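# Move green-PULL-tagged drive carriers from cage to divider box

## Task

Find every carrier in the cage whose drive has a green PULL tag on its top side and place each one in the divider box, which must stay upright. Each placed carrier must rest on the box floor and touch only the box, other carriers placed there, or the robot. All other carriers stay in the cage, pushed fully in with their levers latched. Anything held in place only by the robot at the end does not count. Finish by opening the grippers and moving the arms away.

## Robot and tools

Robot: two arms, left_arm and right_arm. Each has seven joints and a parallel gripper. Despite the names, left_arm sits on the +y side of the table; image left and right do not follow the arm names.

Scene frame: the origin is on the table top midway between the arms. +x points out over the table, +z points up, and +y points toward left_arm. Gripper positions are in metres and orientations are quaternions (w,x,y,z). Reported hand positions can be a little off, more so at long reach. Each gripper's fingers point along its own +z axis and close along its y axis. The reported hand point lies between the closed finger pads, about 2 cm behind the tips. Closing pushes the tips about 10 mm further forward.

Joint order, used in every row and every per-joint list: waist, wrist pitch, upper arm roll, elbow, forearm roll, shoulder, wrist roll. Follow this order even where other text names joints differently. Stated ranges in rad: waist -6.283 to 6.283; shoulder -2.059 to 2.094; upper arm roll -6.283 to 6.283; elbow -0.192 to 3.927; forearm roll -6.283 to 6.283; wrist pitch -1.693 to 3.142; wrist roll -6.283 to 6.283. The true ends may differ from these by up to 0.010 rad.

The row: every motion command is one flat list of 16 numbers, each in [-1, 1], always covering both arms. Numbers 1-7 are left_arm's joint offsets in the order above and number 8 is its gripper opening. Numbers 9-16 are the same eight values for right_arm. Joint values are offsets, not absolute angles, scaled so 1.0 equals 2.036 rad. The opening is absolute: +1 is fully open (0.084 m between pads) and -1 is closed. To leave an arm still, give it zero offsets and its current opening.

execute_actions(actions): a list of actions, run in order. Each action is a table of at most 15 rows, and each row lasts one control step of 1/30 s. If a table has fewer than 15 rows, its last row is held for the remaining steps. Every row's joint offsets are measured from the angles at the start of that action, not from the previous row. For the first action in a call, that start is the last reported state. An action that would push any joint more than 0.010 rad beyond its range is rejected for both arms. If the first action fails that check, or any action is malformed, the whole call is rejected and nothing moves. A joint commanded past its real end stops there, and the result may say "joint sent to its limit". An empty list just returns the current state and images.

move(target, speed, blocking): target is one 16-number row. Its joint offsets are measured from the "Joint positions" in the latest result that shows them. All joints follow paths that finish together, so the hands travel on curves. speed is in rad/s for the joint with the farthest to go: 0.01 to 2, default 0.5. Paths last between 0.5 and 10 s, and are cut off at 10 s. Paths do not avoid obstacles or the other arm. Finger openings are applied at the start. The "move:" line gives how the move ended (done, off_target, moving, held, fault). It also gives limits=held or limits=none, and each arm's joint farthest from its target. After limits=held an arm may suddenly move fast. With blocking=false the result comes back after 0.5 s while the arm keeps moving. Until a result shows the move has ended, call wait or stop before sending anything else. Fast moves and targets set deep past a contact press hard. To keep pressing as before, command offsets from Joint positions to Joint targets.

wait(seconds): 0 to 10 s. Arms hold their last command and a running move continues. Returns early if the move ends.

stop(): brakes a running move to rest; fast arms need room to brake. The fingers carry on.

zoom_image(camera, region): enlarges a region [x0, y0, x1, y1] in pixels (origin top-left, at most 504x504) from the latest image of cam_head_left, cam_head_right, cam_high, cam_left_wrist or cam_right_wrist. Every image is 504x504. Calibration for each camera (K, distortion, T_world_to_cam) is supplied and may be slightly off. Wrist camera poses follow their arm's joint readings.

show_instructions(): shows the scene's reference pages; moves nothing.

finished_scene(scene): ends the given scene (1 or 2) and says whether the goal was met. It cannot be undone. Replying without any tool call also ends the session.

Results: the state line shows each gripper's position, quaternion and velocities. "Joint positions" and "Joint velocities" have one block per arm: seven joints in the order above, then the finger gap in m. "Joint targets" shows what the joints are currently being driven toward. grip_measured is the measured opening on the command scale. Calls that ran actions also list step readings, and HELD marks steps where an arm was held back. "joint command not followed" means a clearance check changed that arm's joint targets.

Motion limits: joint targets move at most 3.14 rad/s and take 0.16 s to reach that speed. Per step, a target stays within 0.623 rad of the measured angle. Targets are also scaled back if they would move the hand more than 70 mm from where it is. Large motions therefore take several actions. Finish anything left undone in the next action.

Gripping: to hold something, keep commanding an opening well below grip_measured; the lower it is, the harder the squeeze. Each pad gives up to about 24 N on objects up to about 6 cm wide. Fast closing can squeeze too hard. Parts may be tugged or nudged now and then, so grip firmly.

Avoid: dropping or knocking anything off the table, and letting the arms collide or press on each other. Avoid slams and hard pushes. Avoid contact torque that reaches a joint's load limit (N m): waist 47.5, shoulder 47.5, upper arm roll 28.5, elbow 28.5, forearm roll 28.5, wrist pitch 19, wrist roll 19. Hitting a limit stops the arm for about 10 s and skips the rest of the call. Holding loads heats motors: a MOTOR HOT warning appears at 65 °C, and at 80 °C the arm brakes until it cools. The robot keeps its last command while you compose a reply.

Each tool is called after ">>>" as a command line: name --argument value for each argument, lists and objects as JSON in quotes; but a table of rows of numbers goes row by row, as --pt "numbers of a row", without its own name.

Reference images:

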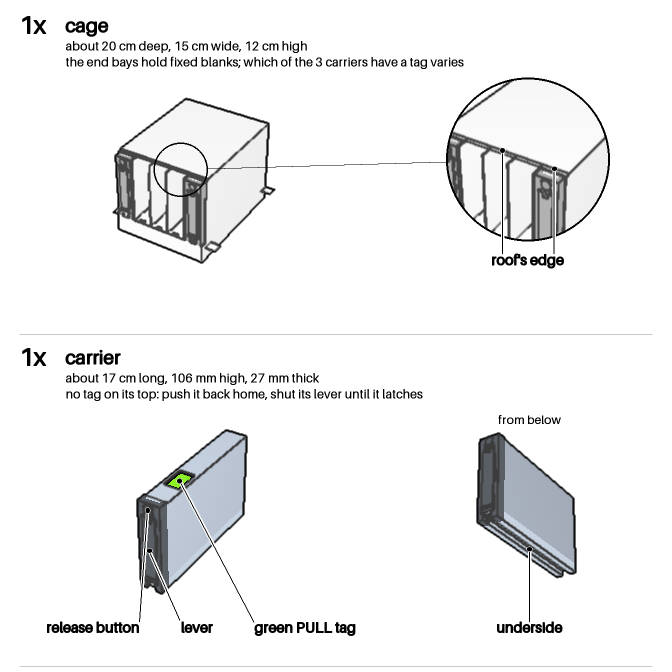

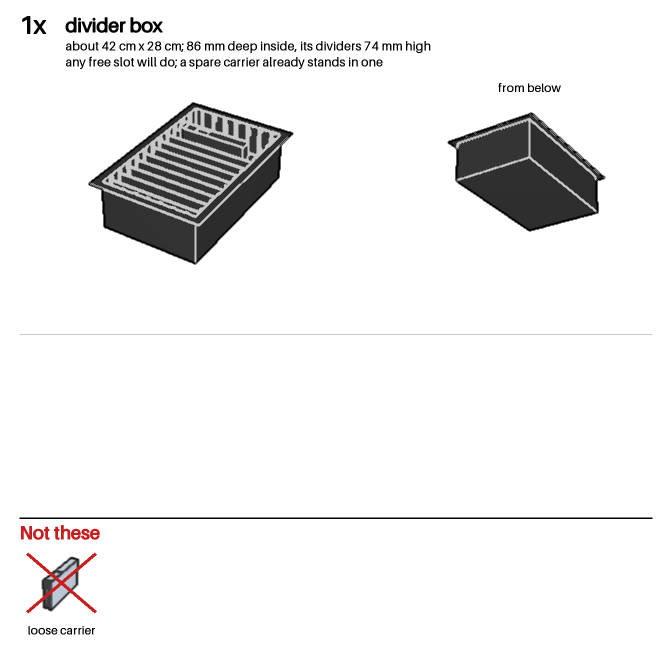

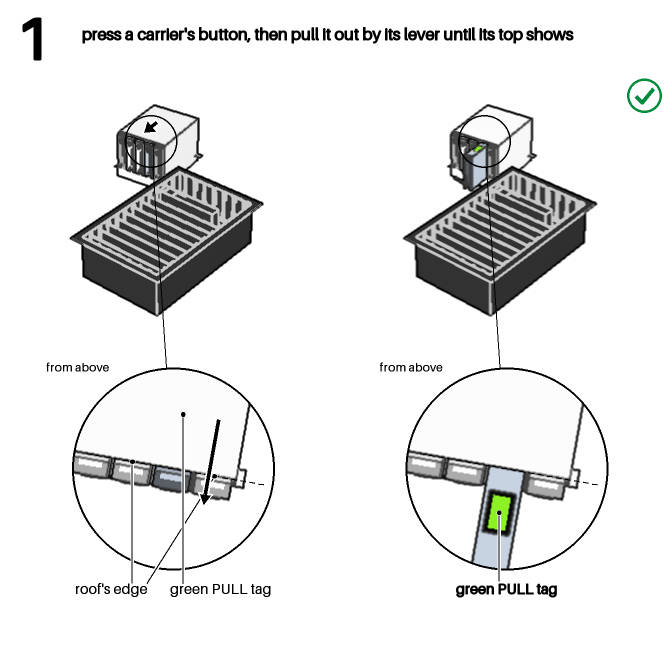

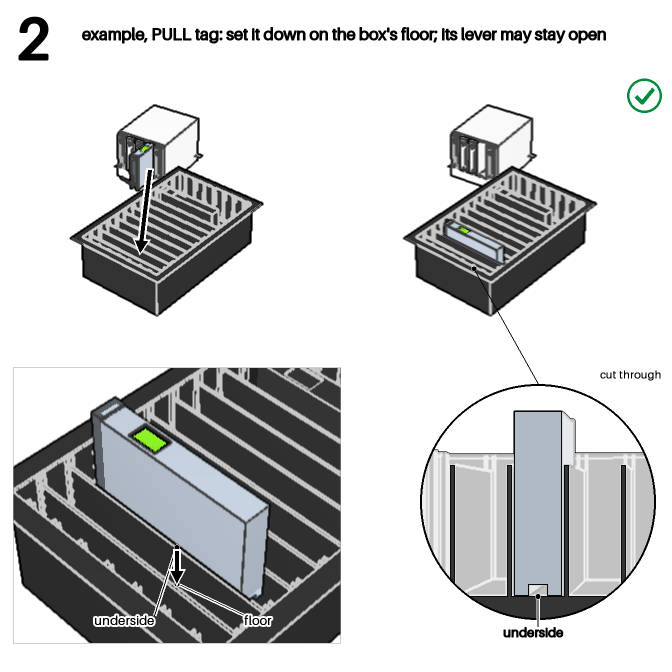

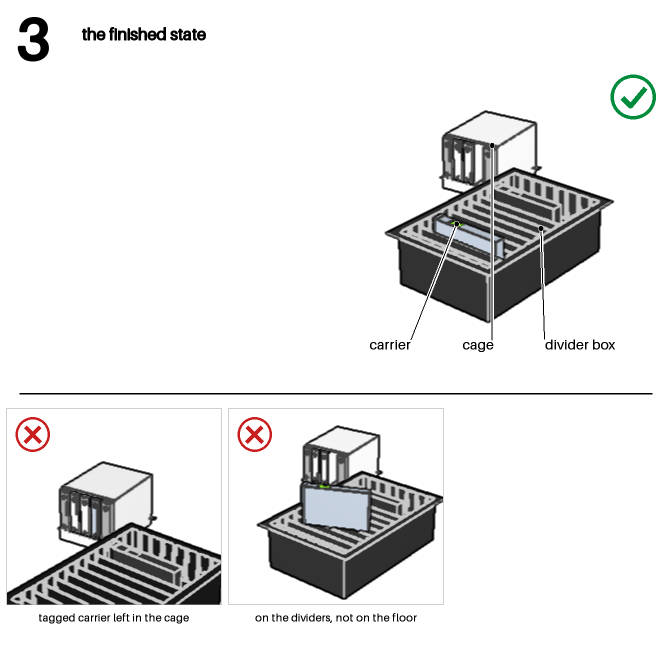

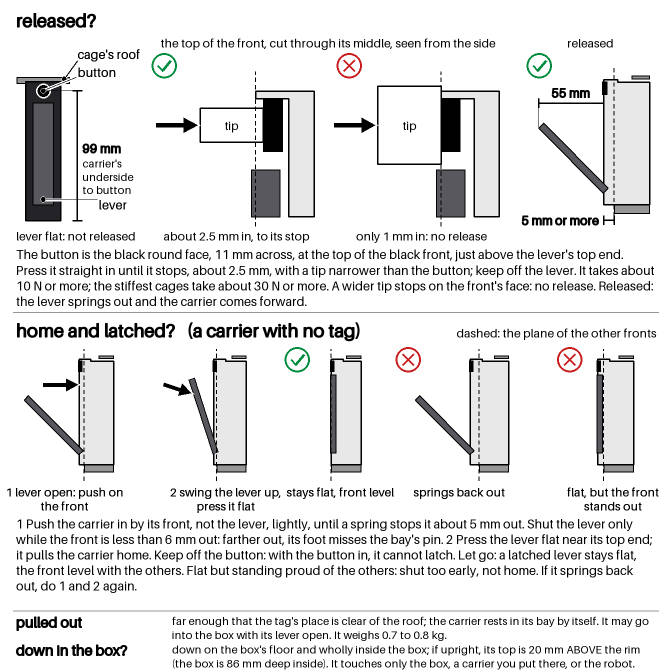

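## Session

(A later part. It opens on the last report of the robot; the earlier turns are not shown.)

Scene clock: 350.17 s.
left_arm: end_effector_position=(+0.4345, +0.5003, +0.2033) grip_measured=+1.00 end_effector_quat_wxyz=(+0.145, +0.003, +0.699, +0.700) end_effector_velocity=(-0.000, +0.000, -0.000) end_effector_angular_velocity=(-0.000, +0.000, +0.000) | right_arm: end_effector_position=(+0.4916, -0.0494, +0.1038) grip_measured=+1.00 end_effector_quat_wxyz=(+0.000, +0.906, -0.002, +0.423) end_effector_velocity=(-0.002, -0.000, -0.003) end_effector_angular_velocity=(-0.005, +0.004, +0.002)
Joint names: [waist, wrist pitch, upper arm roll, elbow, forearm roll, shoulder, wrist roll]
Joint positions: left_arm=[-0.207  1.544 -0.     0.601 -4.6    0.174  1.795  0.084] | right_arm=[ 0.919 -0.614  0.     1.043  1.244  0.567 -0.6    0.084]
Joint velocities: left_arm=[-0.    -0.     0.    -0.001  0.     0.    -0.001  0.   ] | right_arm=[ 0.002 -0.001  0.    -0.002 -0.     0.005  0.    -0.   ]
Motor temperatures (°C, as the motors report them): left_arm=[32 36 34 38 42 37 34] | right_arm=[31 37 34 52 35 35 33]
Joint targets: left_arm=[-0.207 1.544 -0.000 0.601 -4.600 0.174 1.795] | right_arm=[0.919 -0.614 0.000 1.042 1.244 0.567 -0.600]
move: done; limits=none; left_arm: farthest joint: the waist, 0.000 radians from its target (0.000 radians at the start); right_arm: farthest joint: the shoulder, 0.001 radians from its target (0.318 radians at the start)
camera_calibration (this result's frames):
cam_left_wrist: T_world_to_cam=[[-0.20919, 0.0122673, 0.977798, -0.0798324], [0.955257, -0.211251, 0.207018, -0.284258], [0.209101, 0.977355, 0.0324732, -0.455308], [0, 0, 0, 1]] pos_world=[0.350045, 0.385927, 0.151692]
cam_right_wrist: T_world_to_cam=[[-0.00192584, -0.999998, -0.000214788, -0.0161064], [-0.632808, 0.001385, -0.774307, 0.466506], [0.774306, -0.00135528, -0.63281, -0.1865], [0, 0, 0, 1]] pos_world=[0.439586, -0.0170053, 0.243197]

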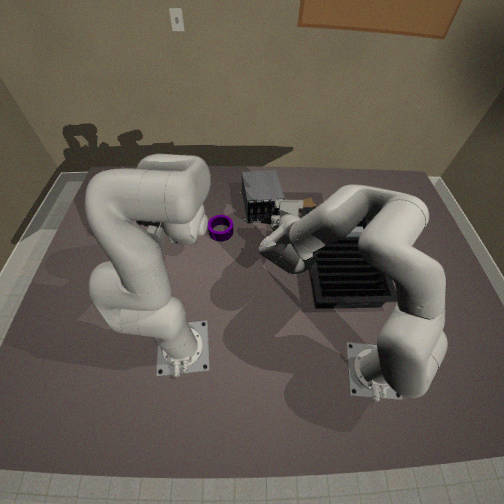

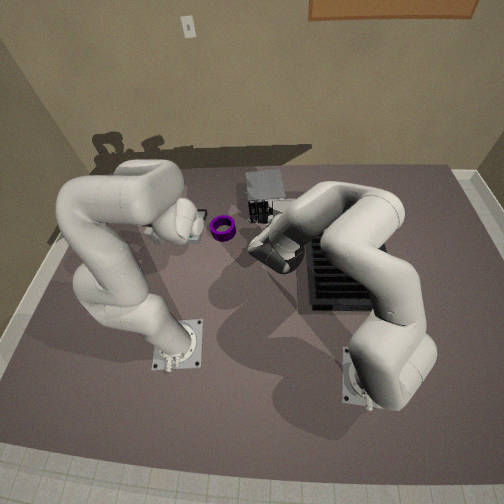

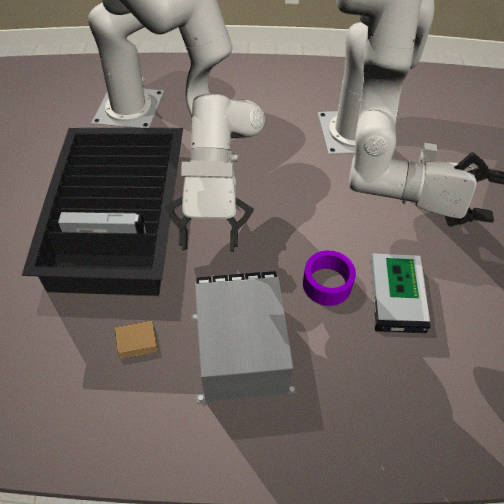

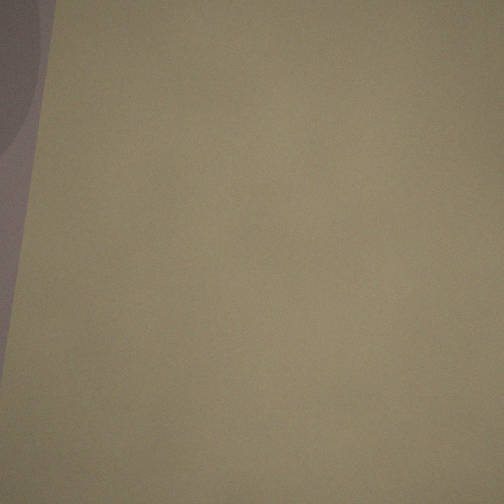

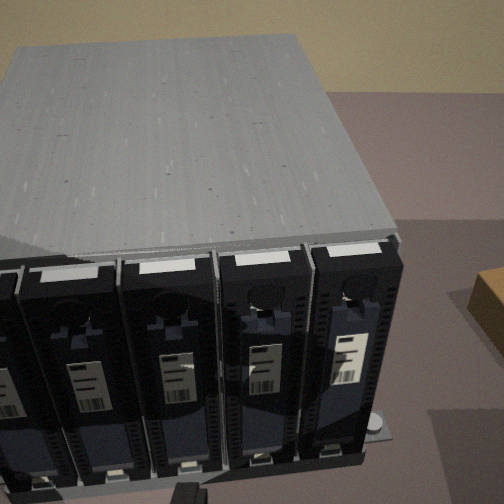

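>>> move --target '[0, 0, 0, 0, 0, 0, 0, 1, -0.01686, 0, 0, 0.06161, 0, 0.03855, 0, 1]' --speed 0.15

Scene clock: 372.93 s.
left_arm: end_effector_position=(+0.4345, +0.5003, +0.2033) grip_measured=+1.00 end_effector_quat_wxyz=(+0.145, +0.003, +0.699, +0.700) end_effector_velocity=(+0.000, -0.001, -0.000) end_effector_angular_velocity=(-0.001, -0.000, -0.002) | right_arm: end_effector_position=(+0.5249, -0.0444, +0.1046) grip_measured=+1.00 end_effector_quat_wxyz=(-0.008, +0.899, -0.024, +0.438) end_effector_velocity=(+0.001, -0.002, +0.000) end_effector_angular_velocity=(+0.000, -0.002, -0.005)
Joint names: [waist, wrist pitch, upper arm roll, elbow, forearm roll, shoulder, wrist roll]
Joint positions: left_arm=[-0.207  1.544 -0.     0.601 -4.6    0.174  1.795  0.084] | right_arm=[ 0.885 -0.614  0.     1.168  1.244  0.645 -0.6    0.084]
Joint velocities: left_arm=[-0.    -0.001 -0.001  0.     0.     0.    -0.     0.   ] | right_arm=[-0.002 -0.002 -0.001  0.002  0.001  0.001  0.001 -0.   ]
Motor temperatures (°C, as the motors report them): left_arm=[32 36 34 39 42 37 34] | right_arm=[31 37 34 49 35 37 33]
Joint targets: left_arm=[-0.207 1.544 -0.000 0.601 -4.600 0.174 1.795] | right_arm=[0.885 -0.614 0.000 1.168 1.244 0.645 -0.600]
move: done; limits=none; left_arm: farthest joint: the waist, 0.000 radians from its target (0.000 radians at the start); right_arm: farthest joint: the shoulder, 0.001 radians from its target (0.078 radians at the start)
camera_calibration (this result's frames):
cam_left_wrist: T_world_to_cam=[[-0.20919, 0.0122673, 0.977798, -0.0798324], [0.955257, -0.211251, 0.207018, -0.284258], [0.2091, 0.977355, 0.0324732, -0.455308], [0, 0, 0, 1]] pos_world=[0.350045, 0.385927, 0.151692]
cam_right_wrist: T_world_to_cam=[[-0.0355269, -0.998805, -0.0335698, 0.0100728], [-0.605651, 0.048238, -0.794267, 0.478126], [0.794937, -0.00788629, -0.60664, -0.225657], [0, 0, 0, 1]] pos_world=[0.469318, -0.0147827, 0.243205]

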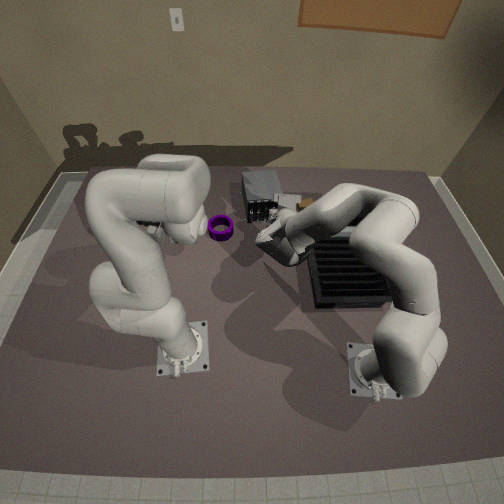

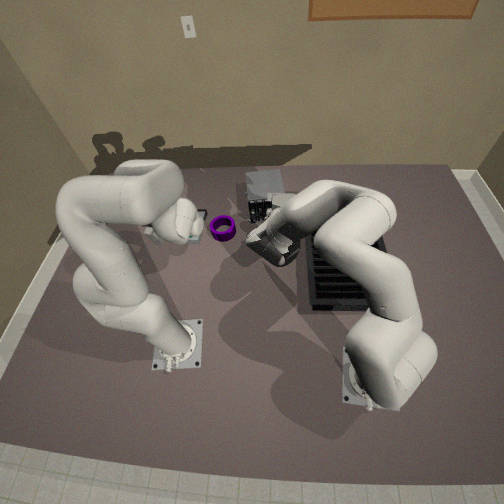

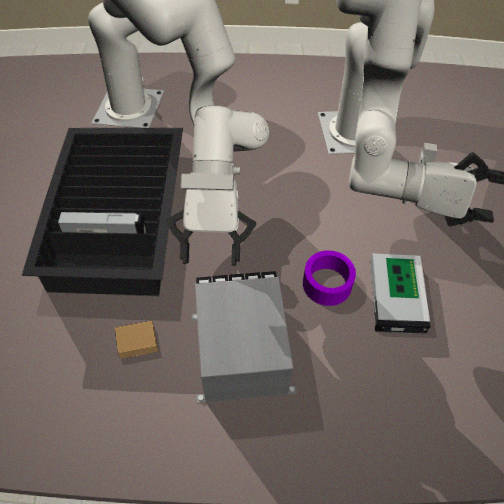

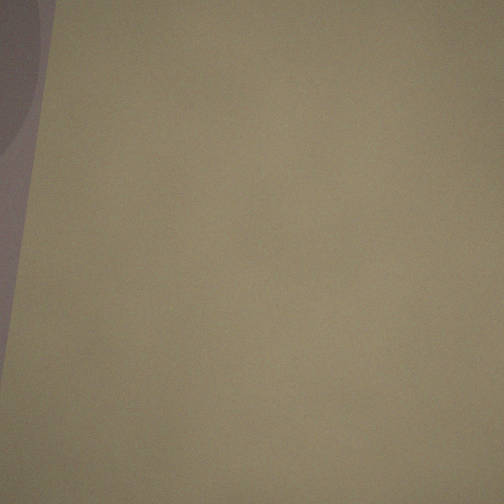

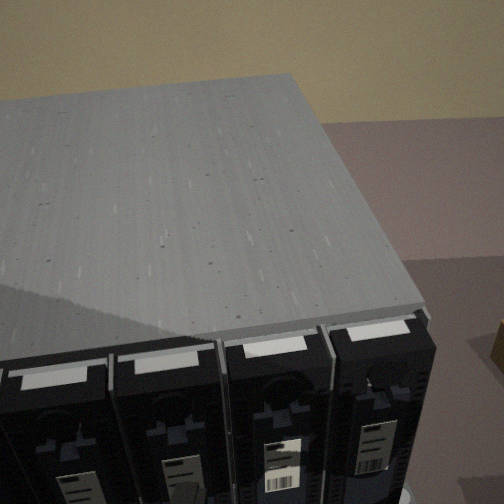

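>>> execute_actions --actions '[]'

Scene clock: 395.77 s.
left_arm: end_effector_position=(+0.4345, +0.5003, +0.2033) grip_measured=+1.00 end_effector_quat_wxyz=(+0.145, +0.003, +0.699, +0.700) end_effector_velocity=(+0.000, +0.000, +0.000) end_effector_angular_velocity=(+0.001, -0.002, +0.001) | right_arm: end_effector_position=(+0.5250, -0.0445, +0.1046) grip_measured=+1.00 end_effector_quat_wxyz=(-0.008, +0.899, -0.024, +0.438) end_effector_velocity=(+0.000, -0.000, +0.000) end_effector_angular_velocity=(+0.001, +0.000, -0.000)
Joint names: [waist, wrist pitch, upper arm roll, elbow, forearm roll, shoulder, wrist roll]
Joint positions: left_arm=[-0.207  1.544 -0.     0.601 -4.6    0.174  1.795  0.084] | right_arm=[ 0.885 -0.614  0.     1.168  1.244  0.645 -0.6    0.084]
Joint velocities: left_arm=[ 0.001  0.001 -0.     0.001  0.     0.    -0.001  0.   ] | right_arm=[-0.001  0.001  0.     0.001  0.    -0.    -0.     0.   ]
Motor temperatures (°C, as the motors report them): left_arm=[32 36 34 39 42 37 34] | right_arm=[31 37 35 49 35 38 33]
Joint targets: left_arm=[-0.207 1.544 -0.000 0.601 -4.600 0.174 1.795] | right_arm=[0.885 -0.614 0.000 1.168 1.244 0.645 -0.600]
camera_calibration (this result's frames):
cam_left_wrist: T_world_to_cam=[[-0.20919, 0.0122673, 0.977798, -0.0798324], [0.955257, -0.211251, 0.207018, -0.284258], [0.209101, 0.977355, 0.0324733, -0.455308], [0, 0, 0, 1]] pos_world=[0.350045, 0.385927, 0.151692]
cam_right_wrist: T_world_to_cam=[[-0.035676, -0.998798, -0.0336062, 0.0101138], [-0.605582, 0.0483567, -0.794312, 0.478155], [0.794983, -0.00798661, -0.606579, -0.225773], [0, 0, 0, 1]] pos_world=[0.469409, -0.0148235, 0.243195]

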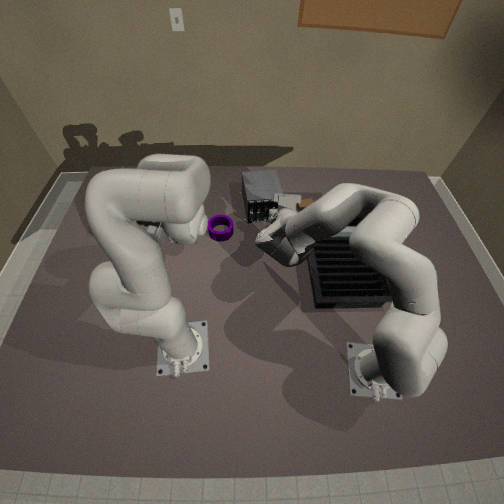

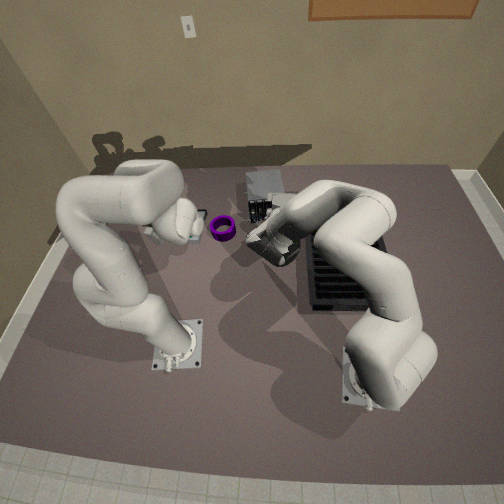

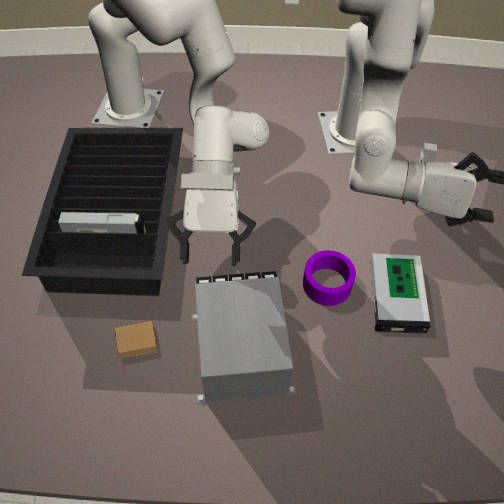

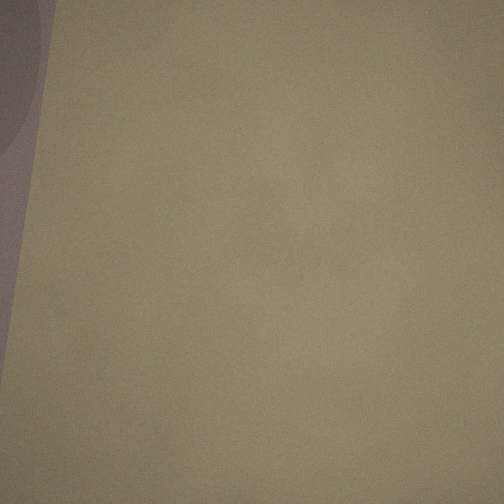

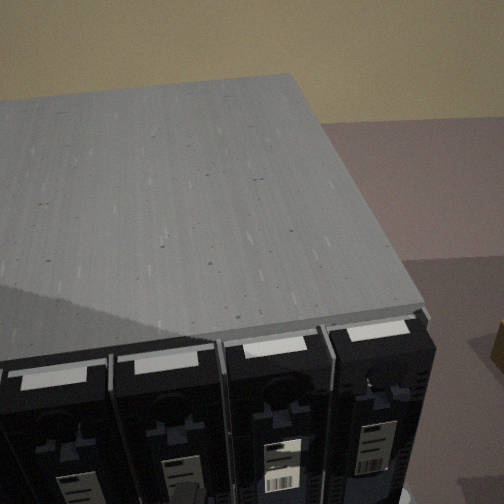

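>>> zoom_image --camera "cam_right_wrist" --region '[100, 340, 300, 504]'

Region (100, 340, 300, 504) of cam_right_wrist's 504x504 image, scaled by 2.520, with more detail than that image has; it fills the top 413 rows of this view, and the rest is white.

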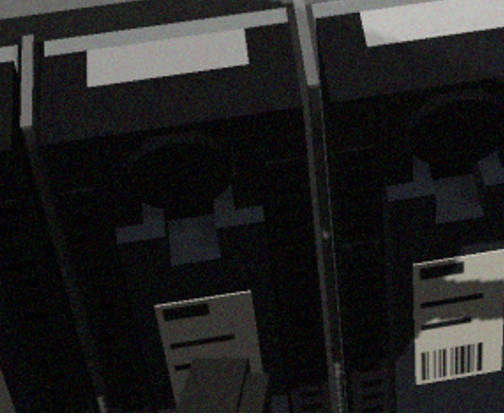

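>>> move --target '[0,0,0,0,0,0,0,1, -0.00467,0,0,0.025,0,0.018,0,1]' --speed 0.15

Scene clock: 435.30 s.
left_arm: end_effector_position=(+0.4345, +0.5003, +0.2033) grip_measured=+1.00 end_effector_quat_wxyz=(+0.145, +0.003, +0.699, +0.700) end_effector_velocity=(-0.000, +0.000, -0.001) end_effector_angular_velocity=(-0.001, +0.001, -0.000) | right_arm: end_effector_position=(+0.5366, -0.0414, +0.1019) grip_measured=+1.00 end_effector_quat_wxyz=(-0.010, +0.896, -0.030, +0.443) end_effector_velocity=(+0.000, +0.001, +0.000) end_effector_angular_velocity=(+0.000, -0.001, -0.000)
Joint names: [waist, wrist pitch, upper arm roll, elbow, forearm roll, shoulder, wrist roll]
Joint positions: left_arm=[-0.207  1.544 -0.     0.601 -4.6    0.174  1.795  0.084] | right_arm=[ 0.875 -0.614  0.     1.219  1.244  0.681 -0.6    0.084]
Joint velocities: left_arm=[ 0.    -0.001  0.    -0.001 -0.     0.     0.     0.   ] | right_arm=[ 0.001 -0.001  0.     0.002  0.     0.002  0.    -0.   ]
Motor temperatures (°C, as the motors report them): left_arm=[32 36 34 39 42 37 34] | right_arm=[31 37 35 49 35 39 33]
Joint targets: left_arm=[-0.207 1.544 -0.000 0.601 -4.600 0.174 1.795] | right_arm=[0.875 -0.614 0.000 1.219 1.244 0.682 -0.600]
move: done; limits=none; left_arm: farthest joint: the waist, 0.000 radians from its target (0.000 radians at the start); right_arm: farthest joint: the waist, 0.000 radians from its target (0.009 radians at the start)
camera_calibration (this result's frames):
cam_left_wrist: T_world_to_cam=[[-0.20919, 0.0122674, 0.977798, -0.0798324], [0.955257, -0.211251, 0.207018, -0.284258], [0.209101, 0.977355, 0.0324732, -0.455308], [0, 0, 0, 1]] pos_world=[0.350045, 0.385927, 0.151692]
cam_right_wrist: T_world_to_cam=[[-0.044685, -0.998044, -0.0437272, 0.0193809], [-0.596774, 0.0617707, -0.800028, 0.479291], [0.801164, -0.009654, -0.598367, -0.240793], [0, 0, 0, 1]] pos_world=[0.479809, -0.0125878, 0.240211]

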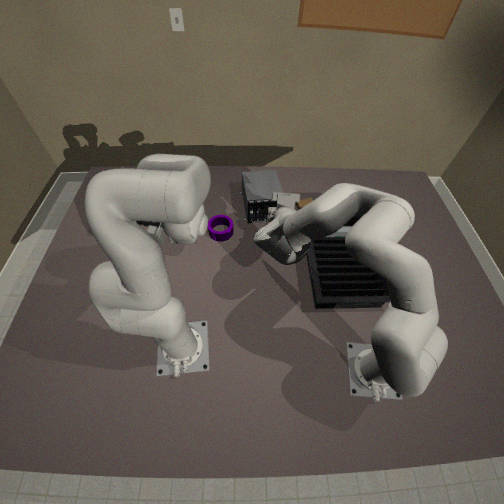

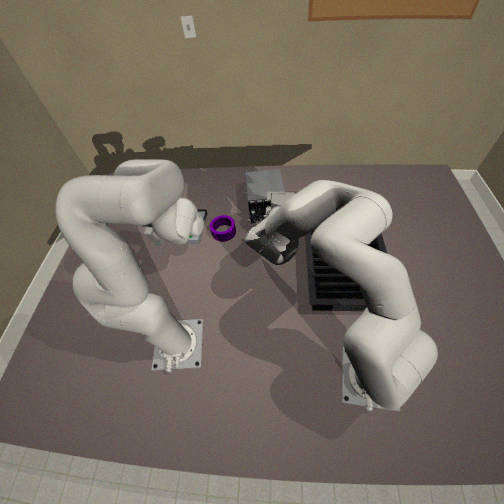

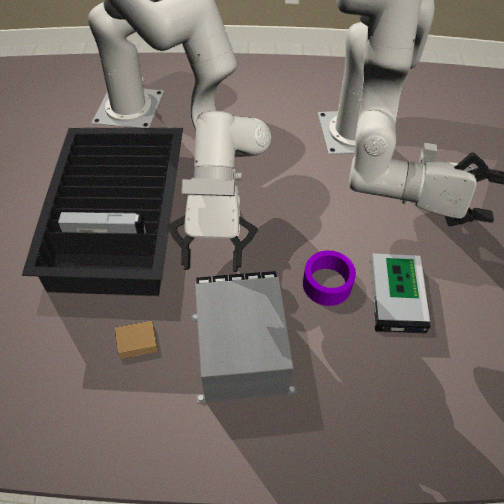

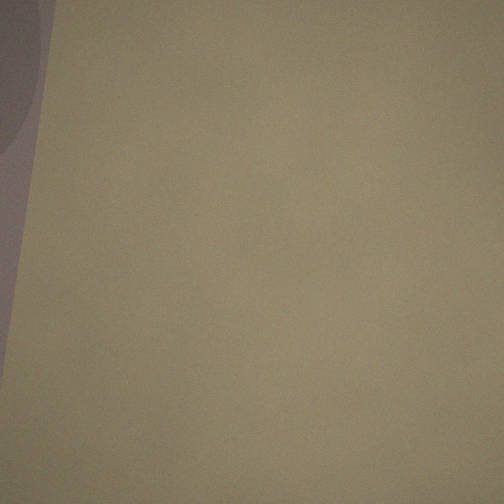

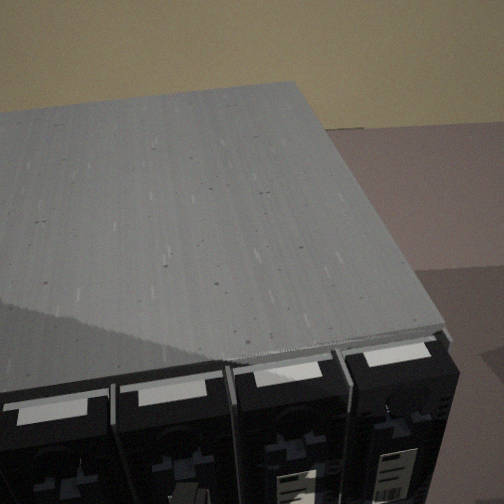

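>>> zoom_image --camera "cam_right_wrist" --region '[100, 360, 300, 504]'

Region (100, 360, 300, 504) of cam_right_wrist's 504x504 image, scaled by 2.520, with more detail than that image has; it fills the top 363 rows of this view, and the rest is white.

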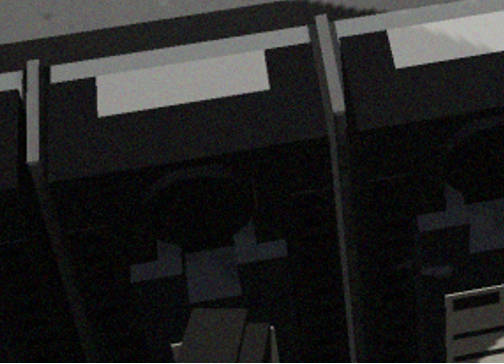

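>>> move --target '[0,0,0,0,0,0,0,1, -0.0026,0,0,0.01425,0,0.0094,0,1]' --speed 0.1

>>> zoom_image --camera "cam_right_wrist" --region '[100, 380, 300, 504]'

Scene clock: 454.60 s.
left_arm: end_effector_position=(+0.4345, +0.5003, +0.2033) grip_measured=+1.00 end_effector_quat_wxyz=(+0.145, +0.003, +0.699, +0.700) end_effector_velocity=(+0.000, -0.001, +0.000) end_effector_angular_velocity=(+0.001, +0.000, -0.001) | right_arm: end_effector_position=(+0.5433, -0.0396, +0.1013) grip_measured=+1.00 end_effector_quat_wxyz=(-0.012, +0.894, -0.034, +0.446) end_effector_velocity=(-0.000, +0.000, -0.000) end_effector_angular_velocity=(+0.002, +0.001, -0.001)
Joint names: [waist, wrist pitch, upper arm roll, elbow, forearm roll, shoulder, wrist roll]
Joint positions: left_arm=[-0.207  1.544 -0.     0.601 -4.6    0.174  1.795  0.084] | right_arm=[ 0.87  -0.614  0.     1.247  1.244  0.7   -0.6    0.084]
Joint velocities: left_arm=[ 0.     0.001 -0.002 -0.     0.    -0.     0.     0.   ] | right_arm=[ 0.001  0.001 -0.     0.002  0.003  0.001 -0.     0.   ]
Motor temperatures (°C, as the motors report them): left_arm=[32 36 34 40 42 37 34] | right_arm=[31 37 35 49 35 39 33]
Joint targets: left_arm=[-0.207 1.544 -0.000 0.601 -4.600 0.174 1.795] | right_arm=[0.870 -0.614 0.000 1.248 1.244 0.701 -0.600]
move: done; limits=none; left_arm: farthest joint: the waist, 0.000 radians from its target (0.000 radians at the start); right_arm: farthest joint: the elbow, 0.001 radians from its target (0.029 radians at the start)
camera_calibration (this result's frames):
cam_left_wrist: T_world_to_cam=[[-0.20919, 0.0122673, 0.977798, -0.0798324], [0.955257, -0.211251, 0.207018, -0.284258], [0.209101, 0.977355, 0.0324733, -0.455308], [0, 0, 0, 1]] pos_world=[0.350045, 0.385927, 0.151692]
cam_right_wrist: T_world_to_cam=[[-0.0495528, -0.997484, -0.0506973, 0.0248287], [-0.590649, 0.0701989, -0.803869, 0.480113], [0.805405, -0.00988961, -0.592642, -0.249339], [0, 0, 0, 1]] pos_world=[0.485628, -0.0114031, 0.239438]

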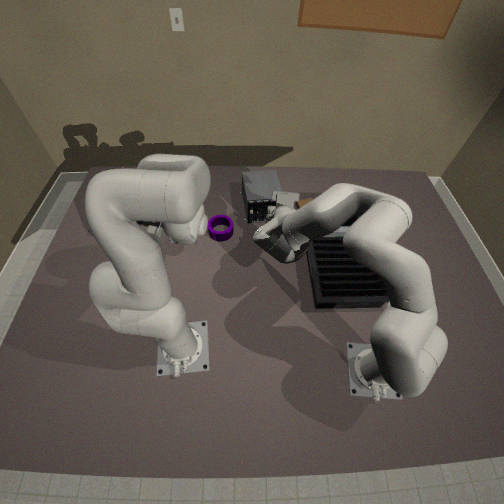

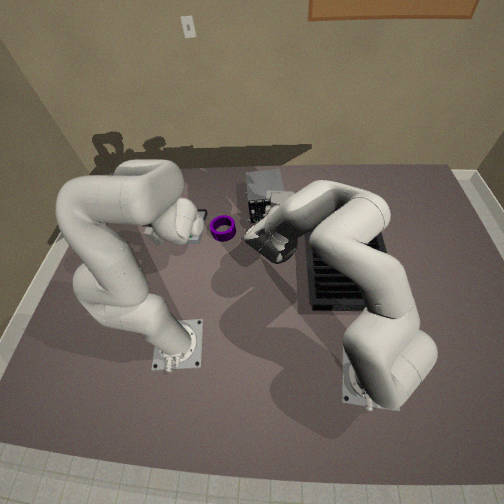

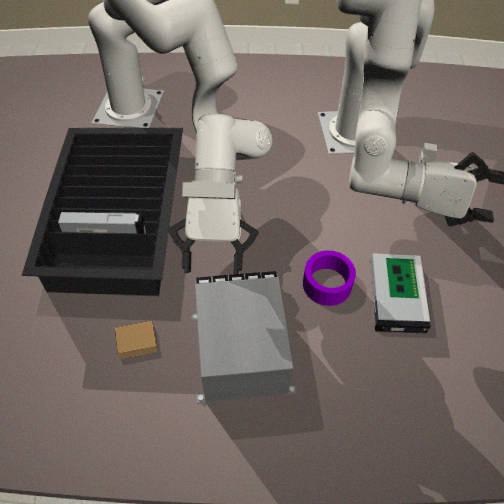

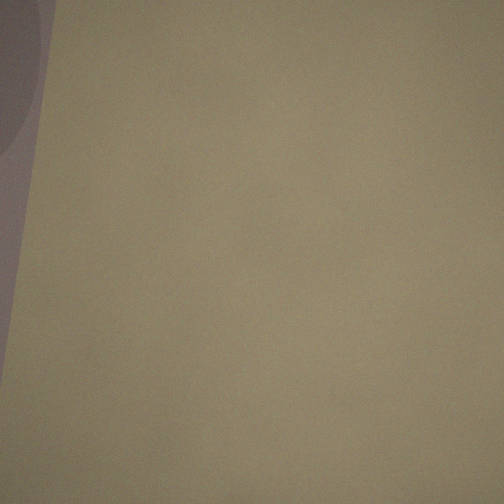

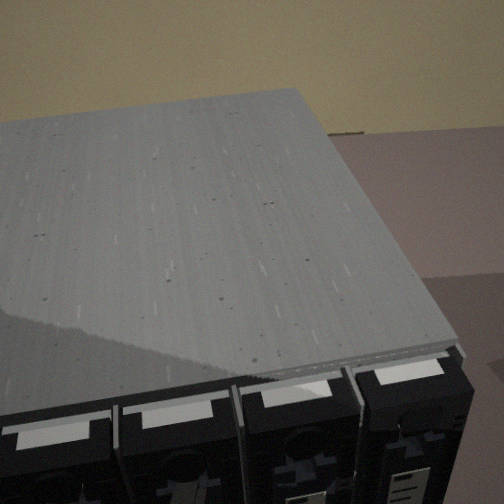

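Region (100, 380, 300, 504) of cam_right_wrist's 504x504 image, scaled by 2.520, with more detail than that image has; it fills the top 312 rows of this view, and the rest is white.

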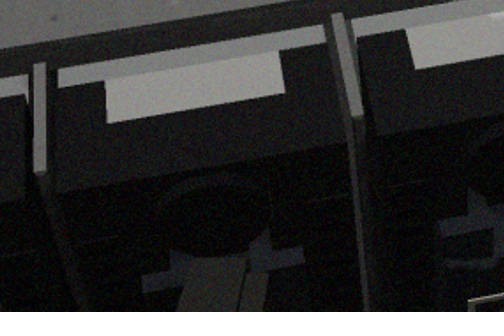

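>>> move --target '[0,0,0,0,0,0,0,1, -0.0017,0,0,0.0080,0,0.0053,0,1]' --speed 0.05

>>> zoom_image --camera "cam_right_wrist" --region '[100, 380, 300, 504]'

Scene clock: 482.33 s.
left_arm: end_effector_position=(+0.4345, +0.5003, +0.2033) grip_measured=+1.00 end_effector_quat_wxyz=(+0.145, +0.003, +0.699, +0.700) end_effector_velocity=(-0.000, +0.000, +0.000) end_effector_angular_velocity=(+0.000, -0.000, +0.001) | right_arm: end_effector_position=(+0.5468, -0.0388, +0.1007) grip_measured=+1.00 end_effector_quat_wxyz=(-0.013, +0.894, -0.036, +0.447) end_effector_velocity=(+0.001, +0.000, +0.000) end_effector_angular_velocity=(+0.001, -0.001, +0.000)
Joint names: [waist, wrist pitch, upper arm roll, elbow, forearm roll, shoulder, wrist roll]
Joint positions: left_arm=[-0.207  1.544 -0.     0.601 -4.6    0.174  1.795  0.084] | right_arm=[ 0.867 -0.614  0.001  1.263  1.244  0.711 -0.6    0.084]
Joint velocities: left_arm=[ 0.    -0.     0.001 -0.    -0.    -0.     0.     0.   ] | right_arm=[-0.001  0.001  0.     0.003 -0.001  0.001  0.    -0.   ]
Motor temperatures (°C, as the motors report them): left_arm=[32 36 34 40 42 38 34] | right_arm=[31 37 35 49 35 39 33]
Joint targets: left_arm=[-0.207 1.544 -0.000 0.601 -4.600 0.174 1.795] | right_arm=[0.867 -0.614 0.000 1.264 1.244 0.711 -0.600]
move: done; limits=none; left_arm: farthest joint: the waist, 0.000 radians from its target (0.000 radians at the start); right_arm: farthest joint: the upper arm roll, 0.001 radians from its target (0.000 radians at the start)
camera_calibration (this result's frames):
cam_left_wrist: T_world_to_cam=[[-0.20919, 0.0122673, 0.977798, -0.0798325], [0.955257, -0.211251, 0.207018, -0.284258], [0.209101, 0.977355, 0.0324732, -0.455308], [0, 0, 0, 1]] pos_world=[0.350045, 0.385927, 0.151692]
cam_right_wrist: T_world_to_cam=[[-0.0524469, -0.997149, -0.0542579, 0.0276962], [-0.587694, 0.0747472, -0.805623, 0.480348], [0.807382, -0.0103654, -0.589938, -0.253888], [0, 0, 0, 1]] pos_world=[0.488734, -0.0109191, 0.238704]

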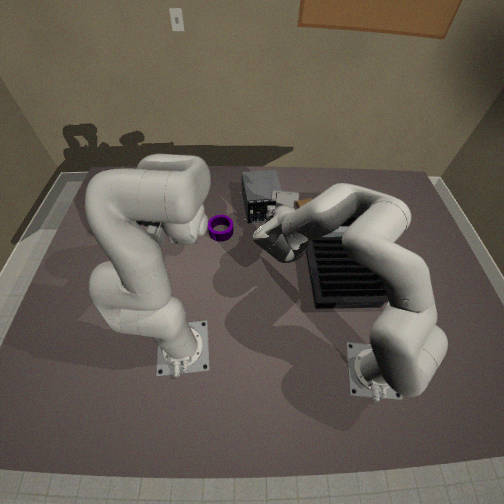

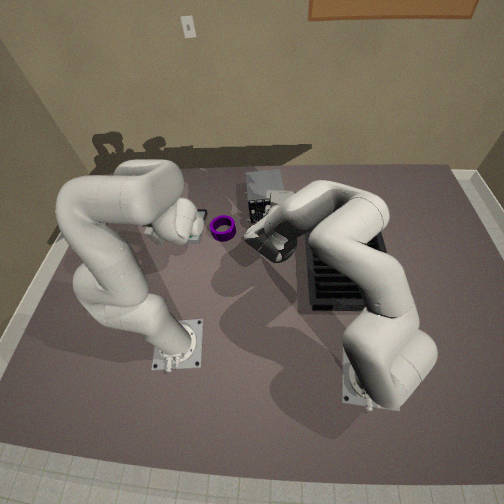

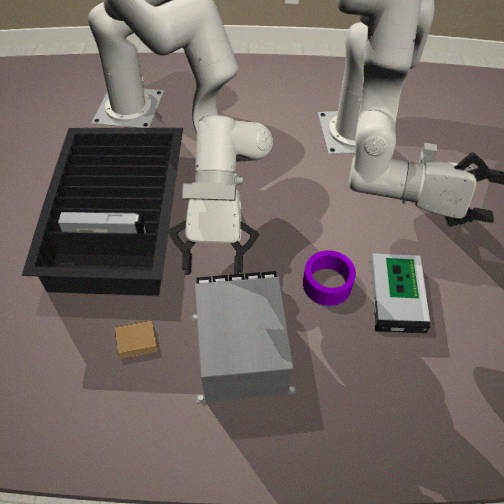

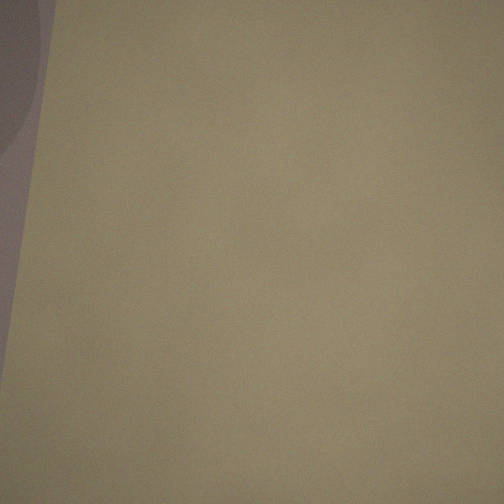

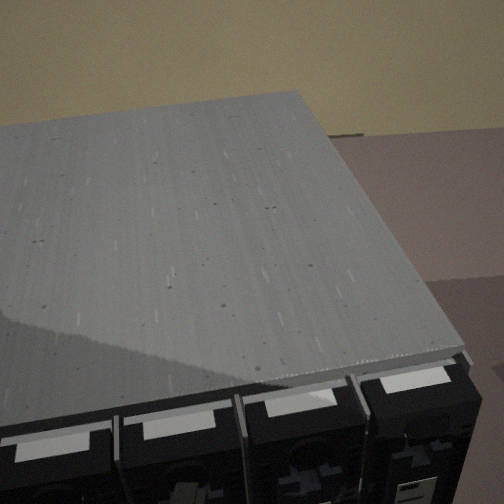

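Region (100, 380, 300, 504) of cam_right_wrist's 504x504 image, scaled by 2.520, with more detail than that image has; it fills the top 312 rows of this view, and the rest is white.

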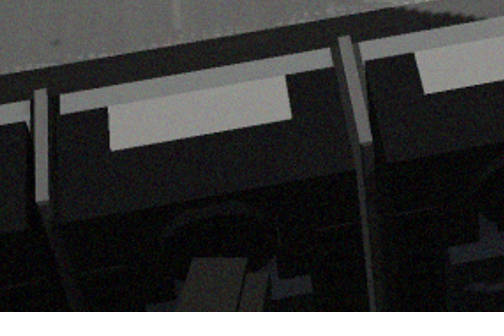

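>>> zoom_image --camera "cam_high" --region '[170, 220, 300, 310]'

>>> zoom_image --camera "cam_head_left" --region '[230, 165, 310, 245]'

Region (170, 220, 300, 310) of cam_high's 504x504 image, scaled by 3.877, with more detail than that image has; it fills the top 349 rows of this view, and the rest is white.

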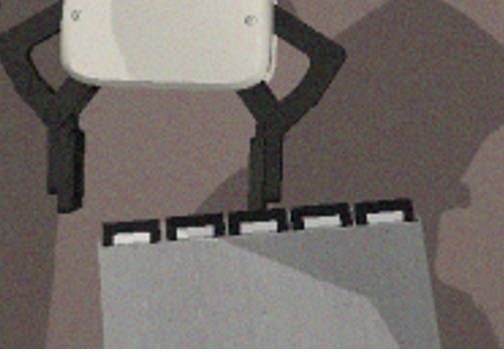

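Region (230, 165, 310, 245) of cam_head_left's 504x504 image, scaled by 6.300, with more detail than that image has.

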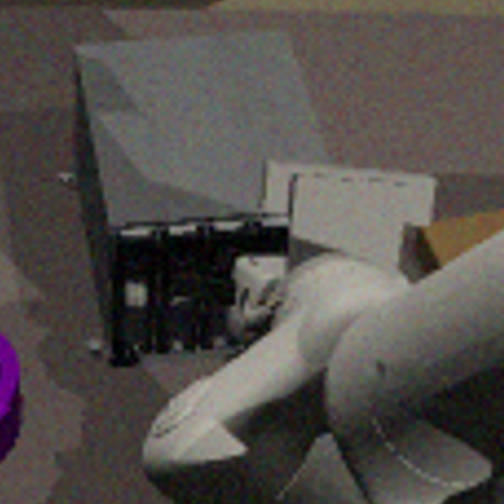

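>>> move --target '[0,0,0,0,0,0,0,1, -0.0016,0,0,0.0053,0,0.0035,0,1]' --speed 0.05

>>> zoom_image --camera "cam_right_wrist" --region '[100, 380, 300, 504]'

Scene clock: 492.53 s.
left_arm: end_effector_position=(+0.4345, +0.5003, +0.2033) grip_measured=+1.00 end_effector_quat_wxyz=(+0.145, +0.003, +0.699, +0.700) end_effector_velocity=(-0.000, +0.000, -0.000) end_effector_angular_velocity=(-0.000, +0.001, +0.001) | right_arm: end_effector_position=(+0.5494, -0.0387, +0.1007) grip_measured=+1.00 end_effector_quat_wxyz=(-0.013, +0.893, -0.038, +0.449) end_effector_velocity=(+0.002, -0.000, -0.000) end_effector_angular_velocity=(+0.001, +0.000, +0.001)
Joint names: [waist, wrist pitch, upper arm roll, elbow, forearm roll, shoulder, wrist roll]
Joint positions: left_arm=[-0.207  1.544 -0.     0.601 -4.6    0.174  1.795  0.084] | right_arm=[ 0.864 -0.614  0.001  1.273  1.244  0.718 -0.6    0.084]
Joint velocities: left_arm=[ 0.    -0.001  0.001 -0.001  0.    -0.    -0.     0.   ] | right_arm=[-0.002  0.004 -0.002  0.005 -0.001  0.002 -0.001  0.   ]
Motor temperatures (°C, as the motors report them): left_arm=[32 36 34 40 42 38 34] | right_arm=[31 37 35 50 35 40 33]
Joint targets: left_arm=[-0.207 1.544 -0.000 0.601 -4.600 0.174 1.795] | right_arm=[0.864 -0.614 0.001 1.274 1.244 0.718 -0.600]
move: done; limits=none; left_arm: farthest joint: the waist, 0.000 radians from its target (0.000 radians at the start); right_arm: farthest joint: the waist, 0.000 radians from its target (0.003 radians at the start)
camera_calibration (this result's frames):
cam_left_wrist: T_world_to_cam=[[-0.20919, 0.0122674, 0.977798, -0.0798325], [0.955257, -0.211251, 0.207018, -0.284258], [0.209101, 0.977355, 0.0324732, -0.455308], [0, 0, 0, 1]] pos_world=[0.350045, 0.385927, 0.151692]
cam_right_wrist: T_world_to_cam=[[-0.0551064, -0.996849, -0.0570603, 0.029722], [-0.58514, 0.0785469, -0.807119, 0.480767], [0.809058, -0.0110892, -0.587625, -0.257256], [0, 0, 0, 1]] pos_world=[0.491089, -0.0109872, 0.238562]

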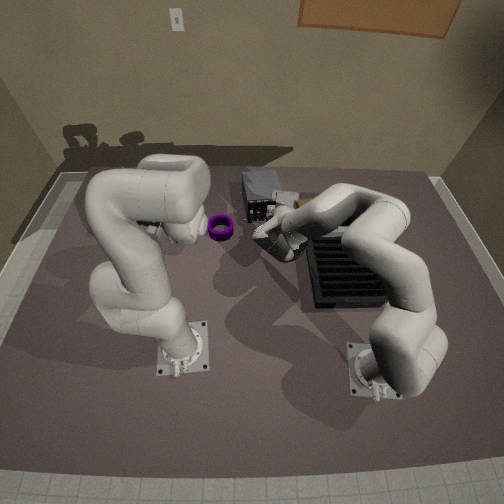

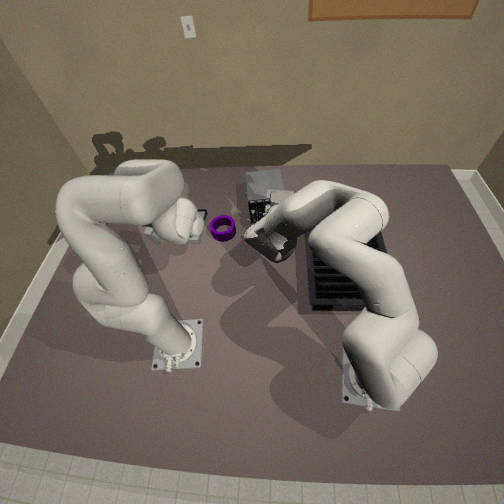

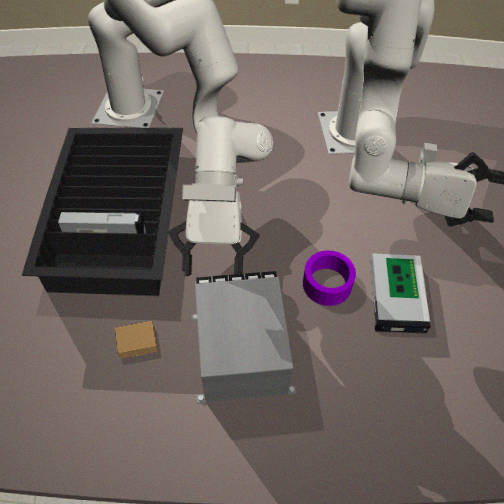

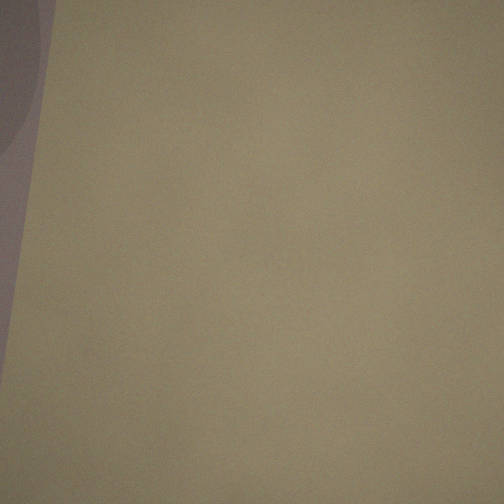

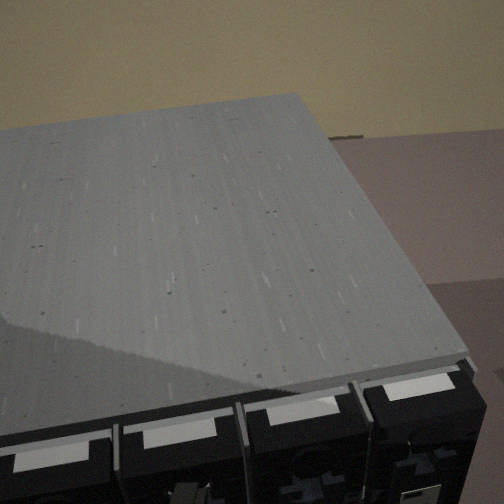

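Region (100, 380, 300, 504) of cam_right_wrist's 504x504 image, scaled by 2.520, with more detail than that image has; it fills the top 312 rows of this view, and the rest is white.

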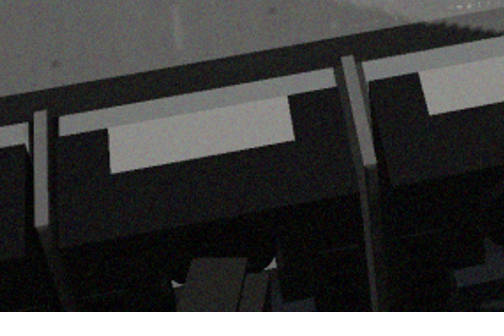

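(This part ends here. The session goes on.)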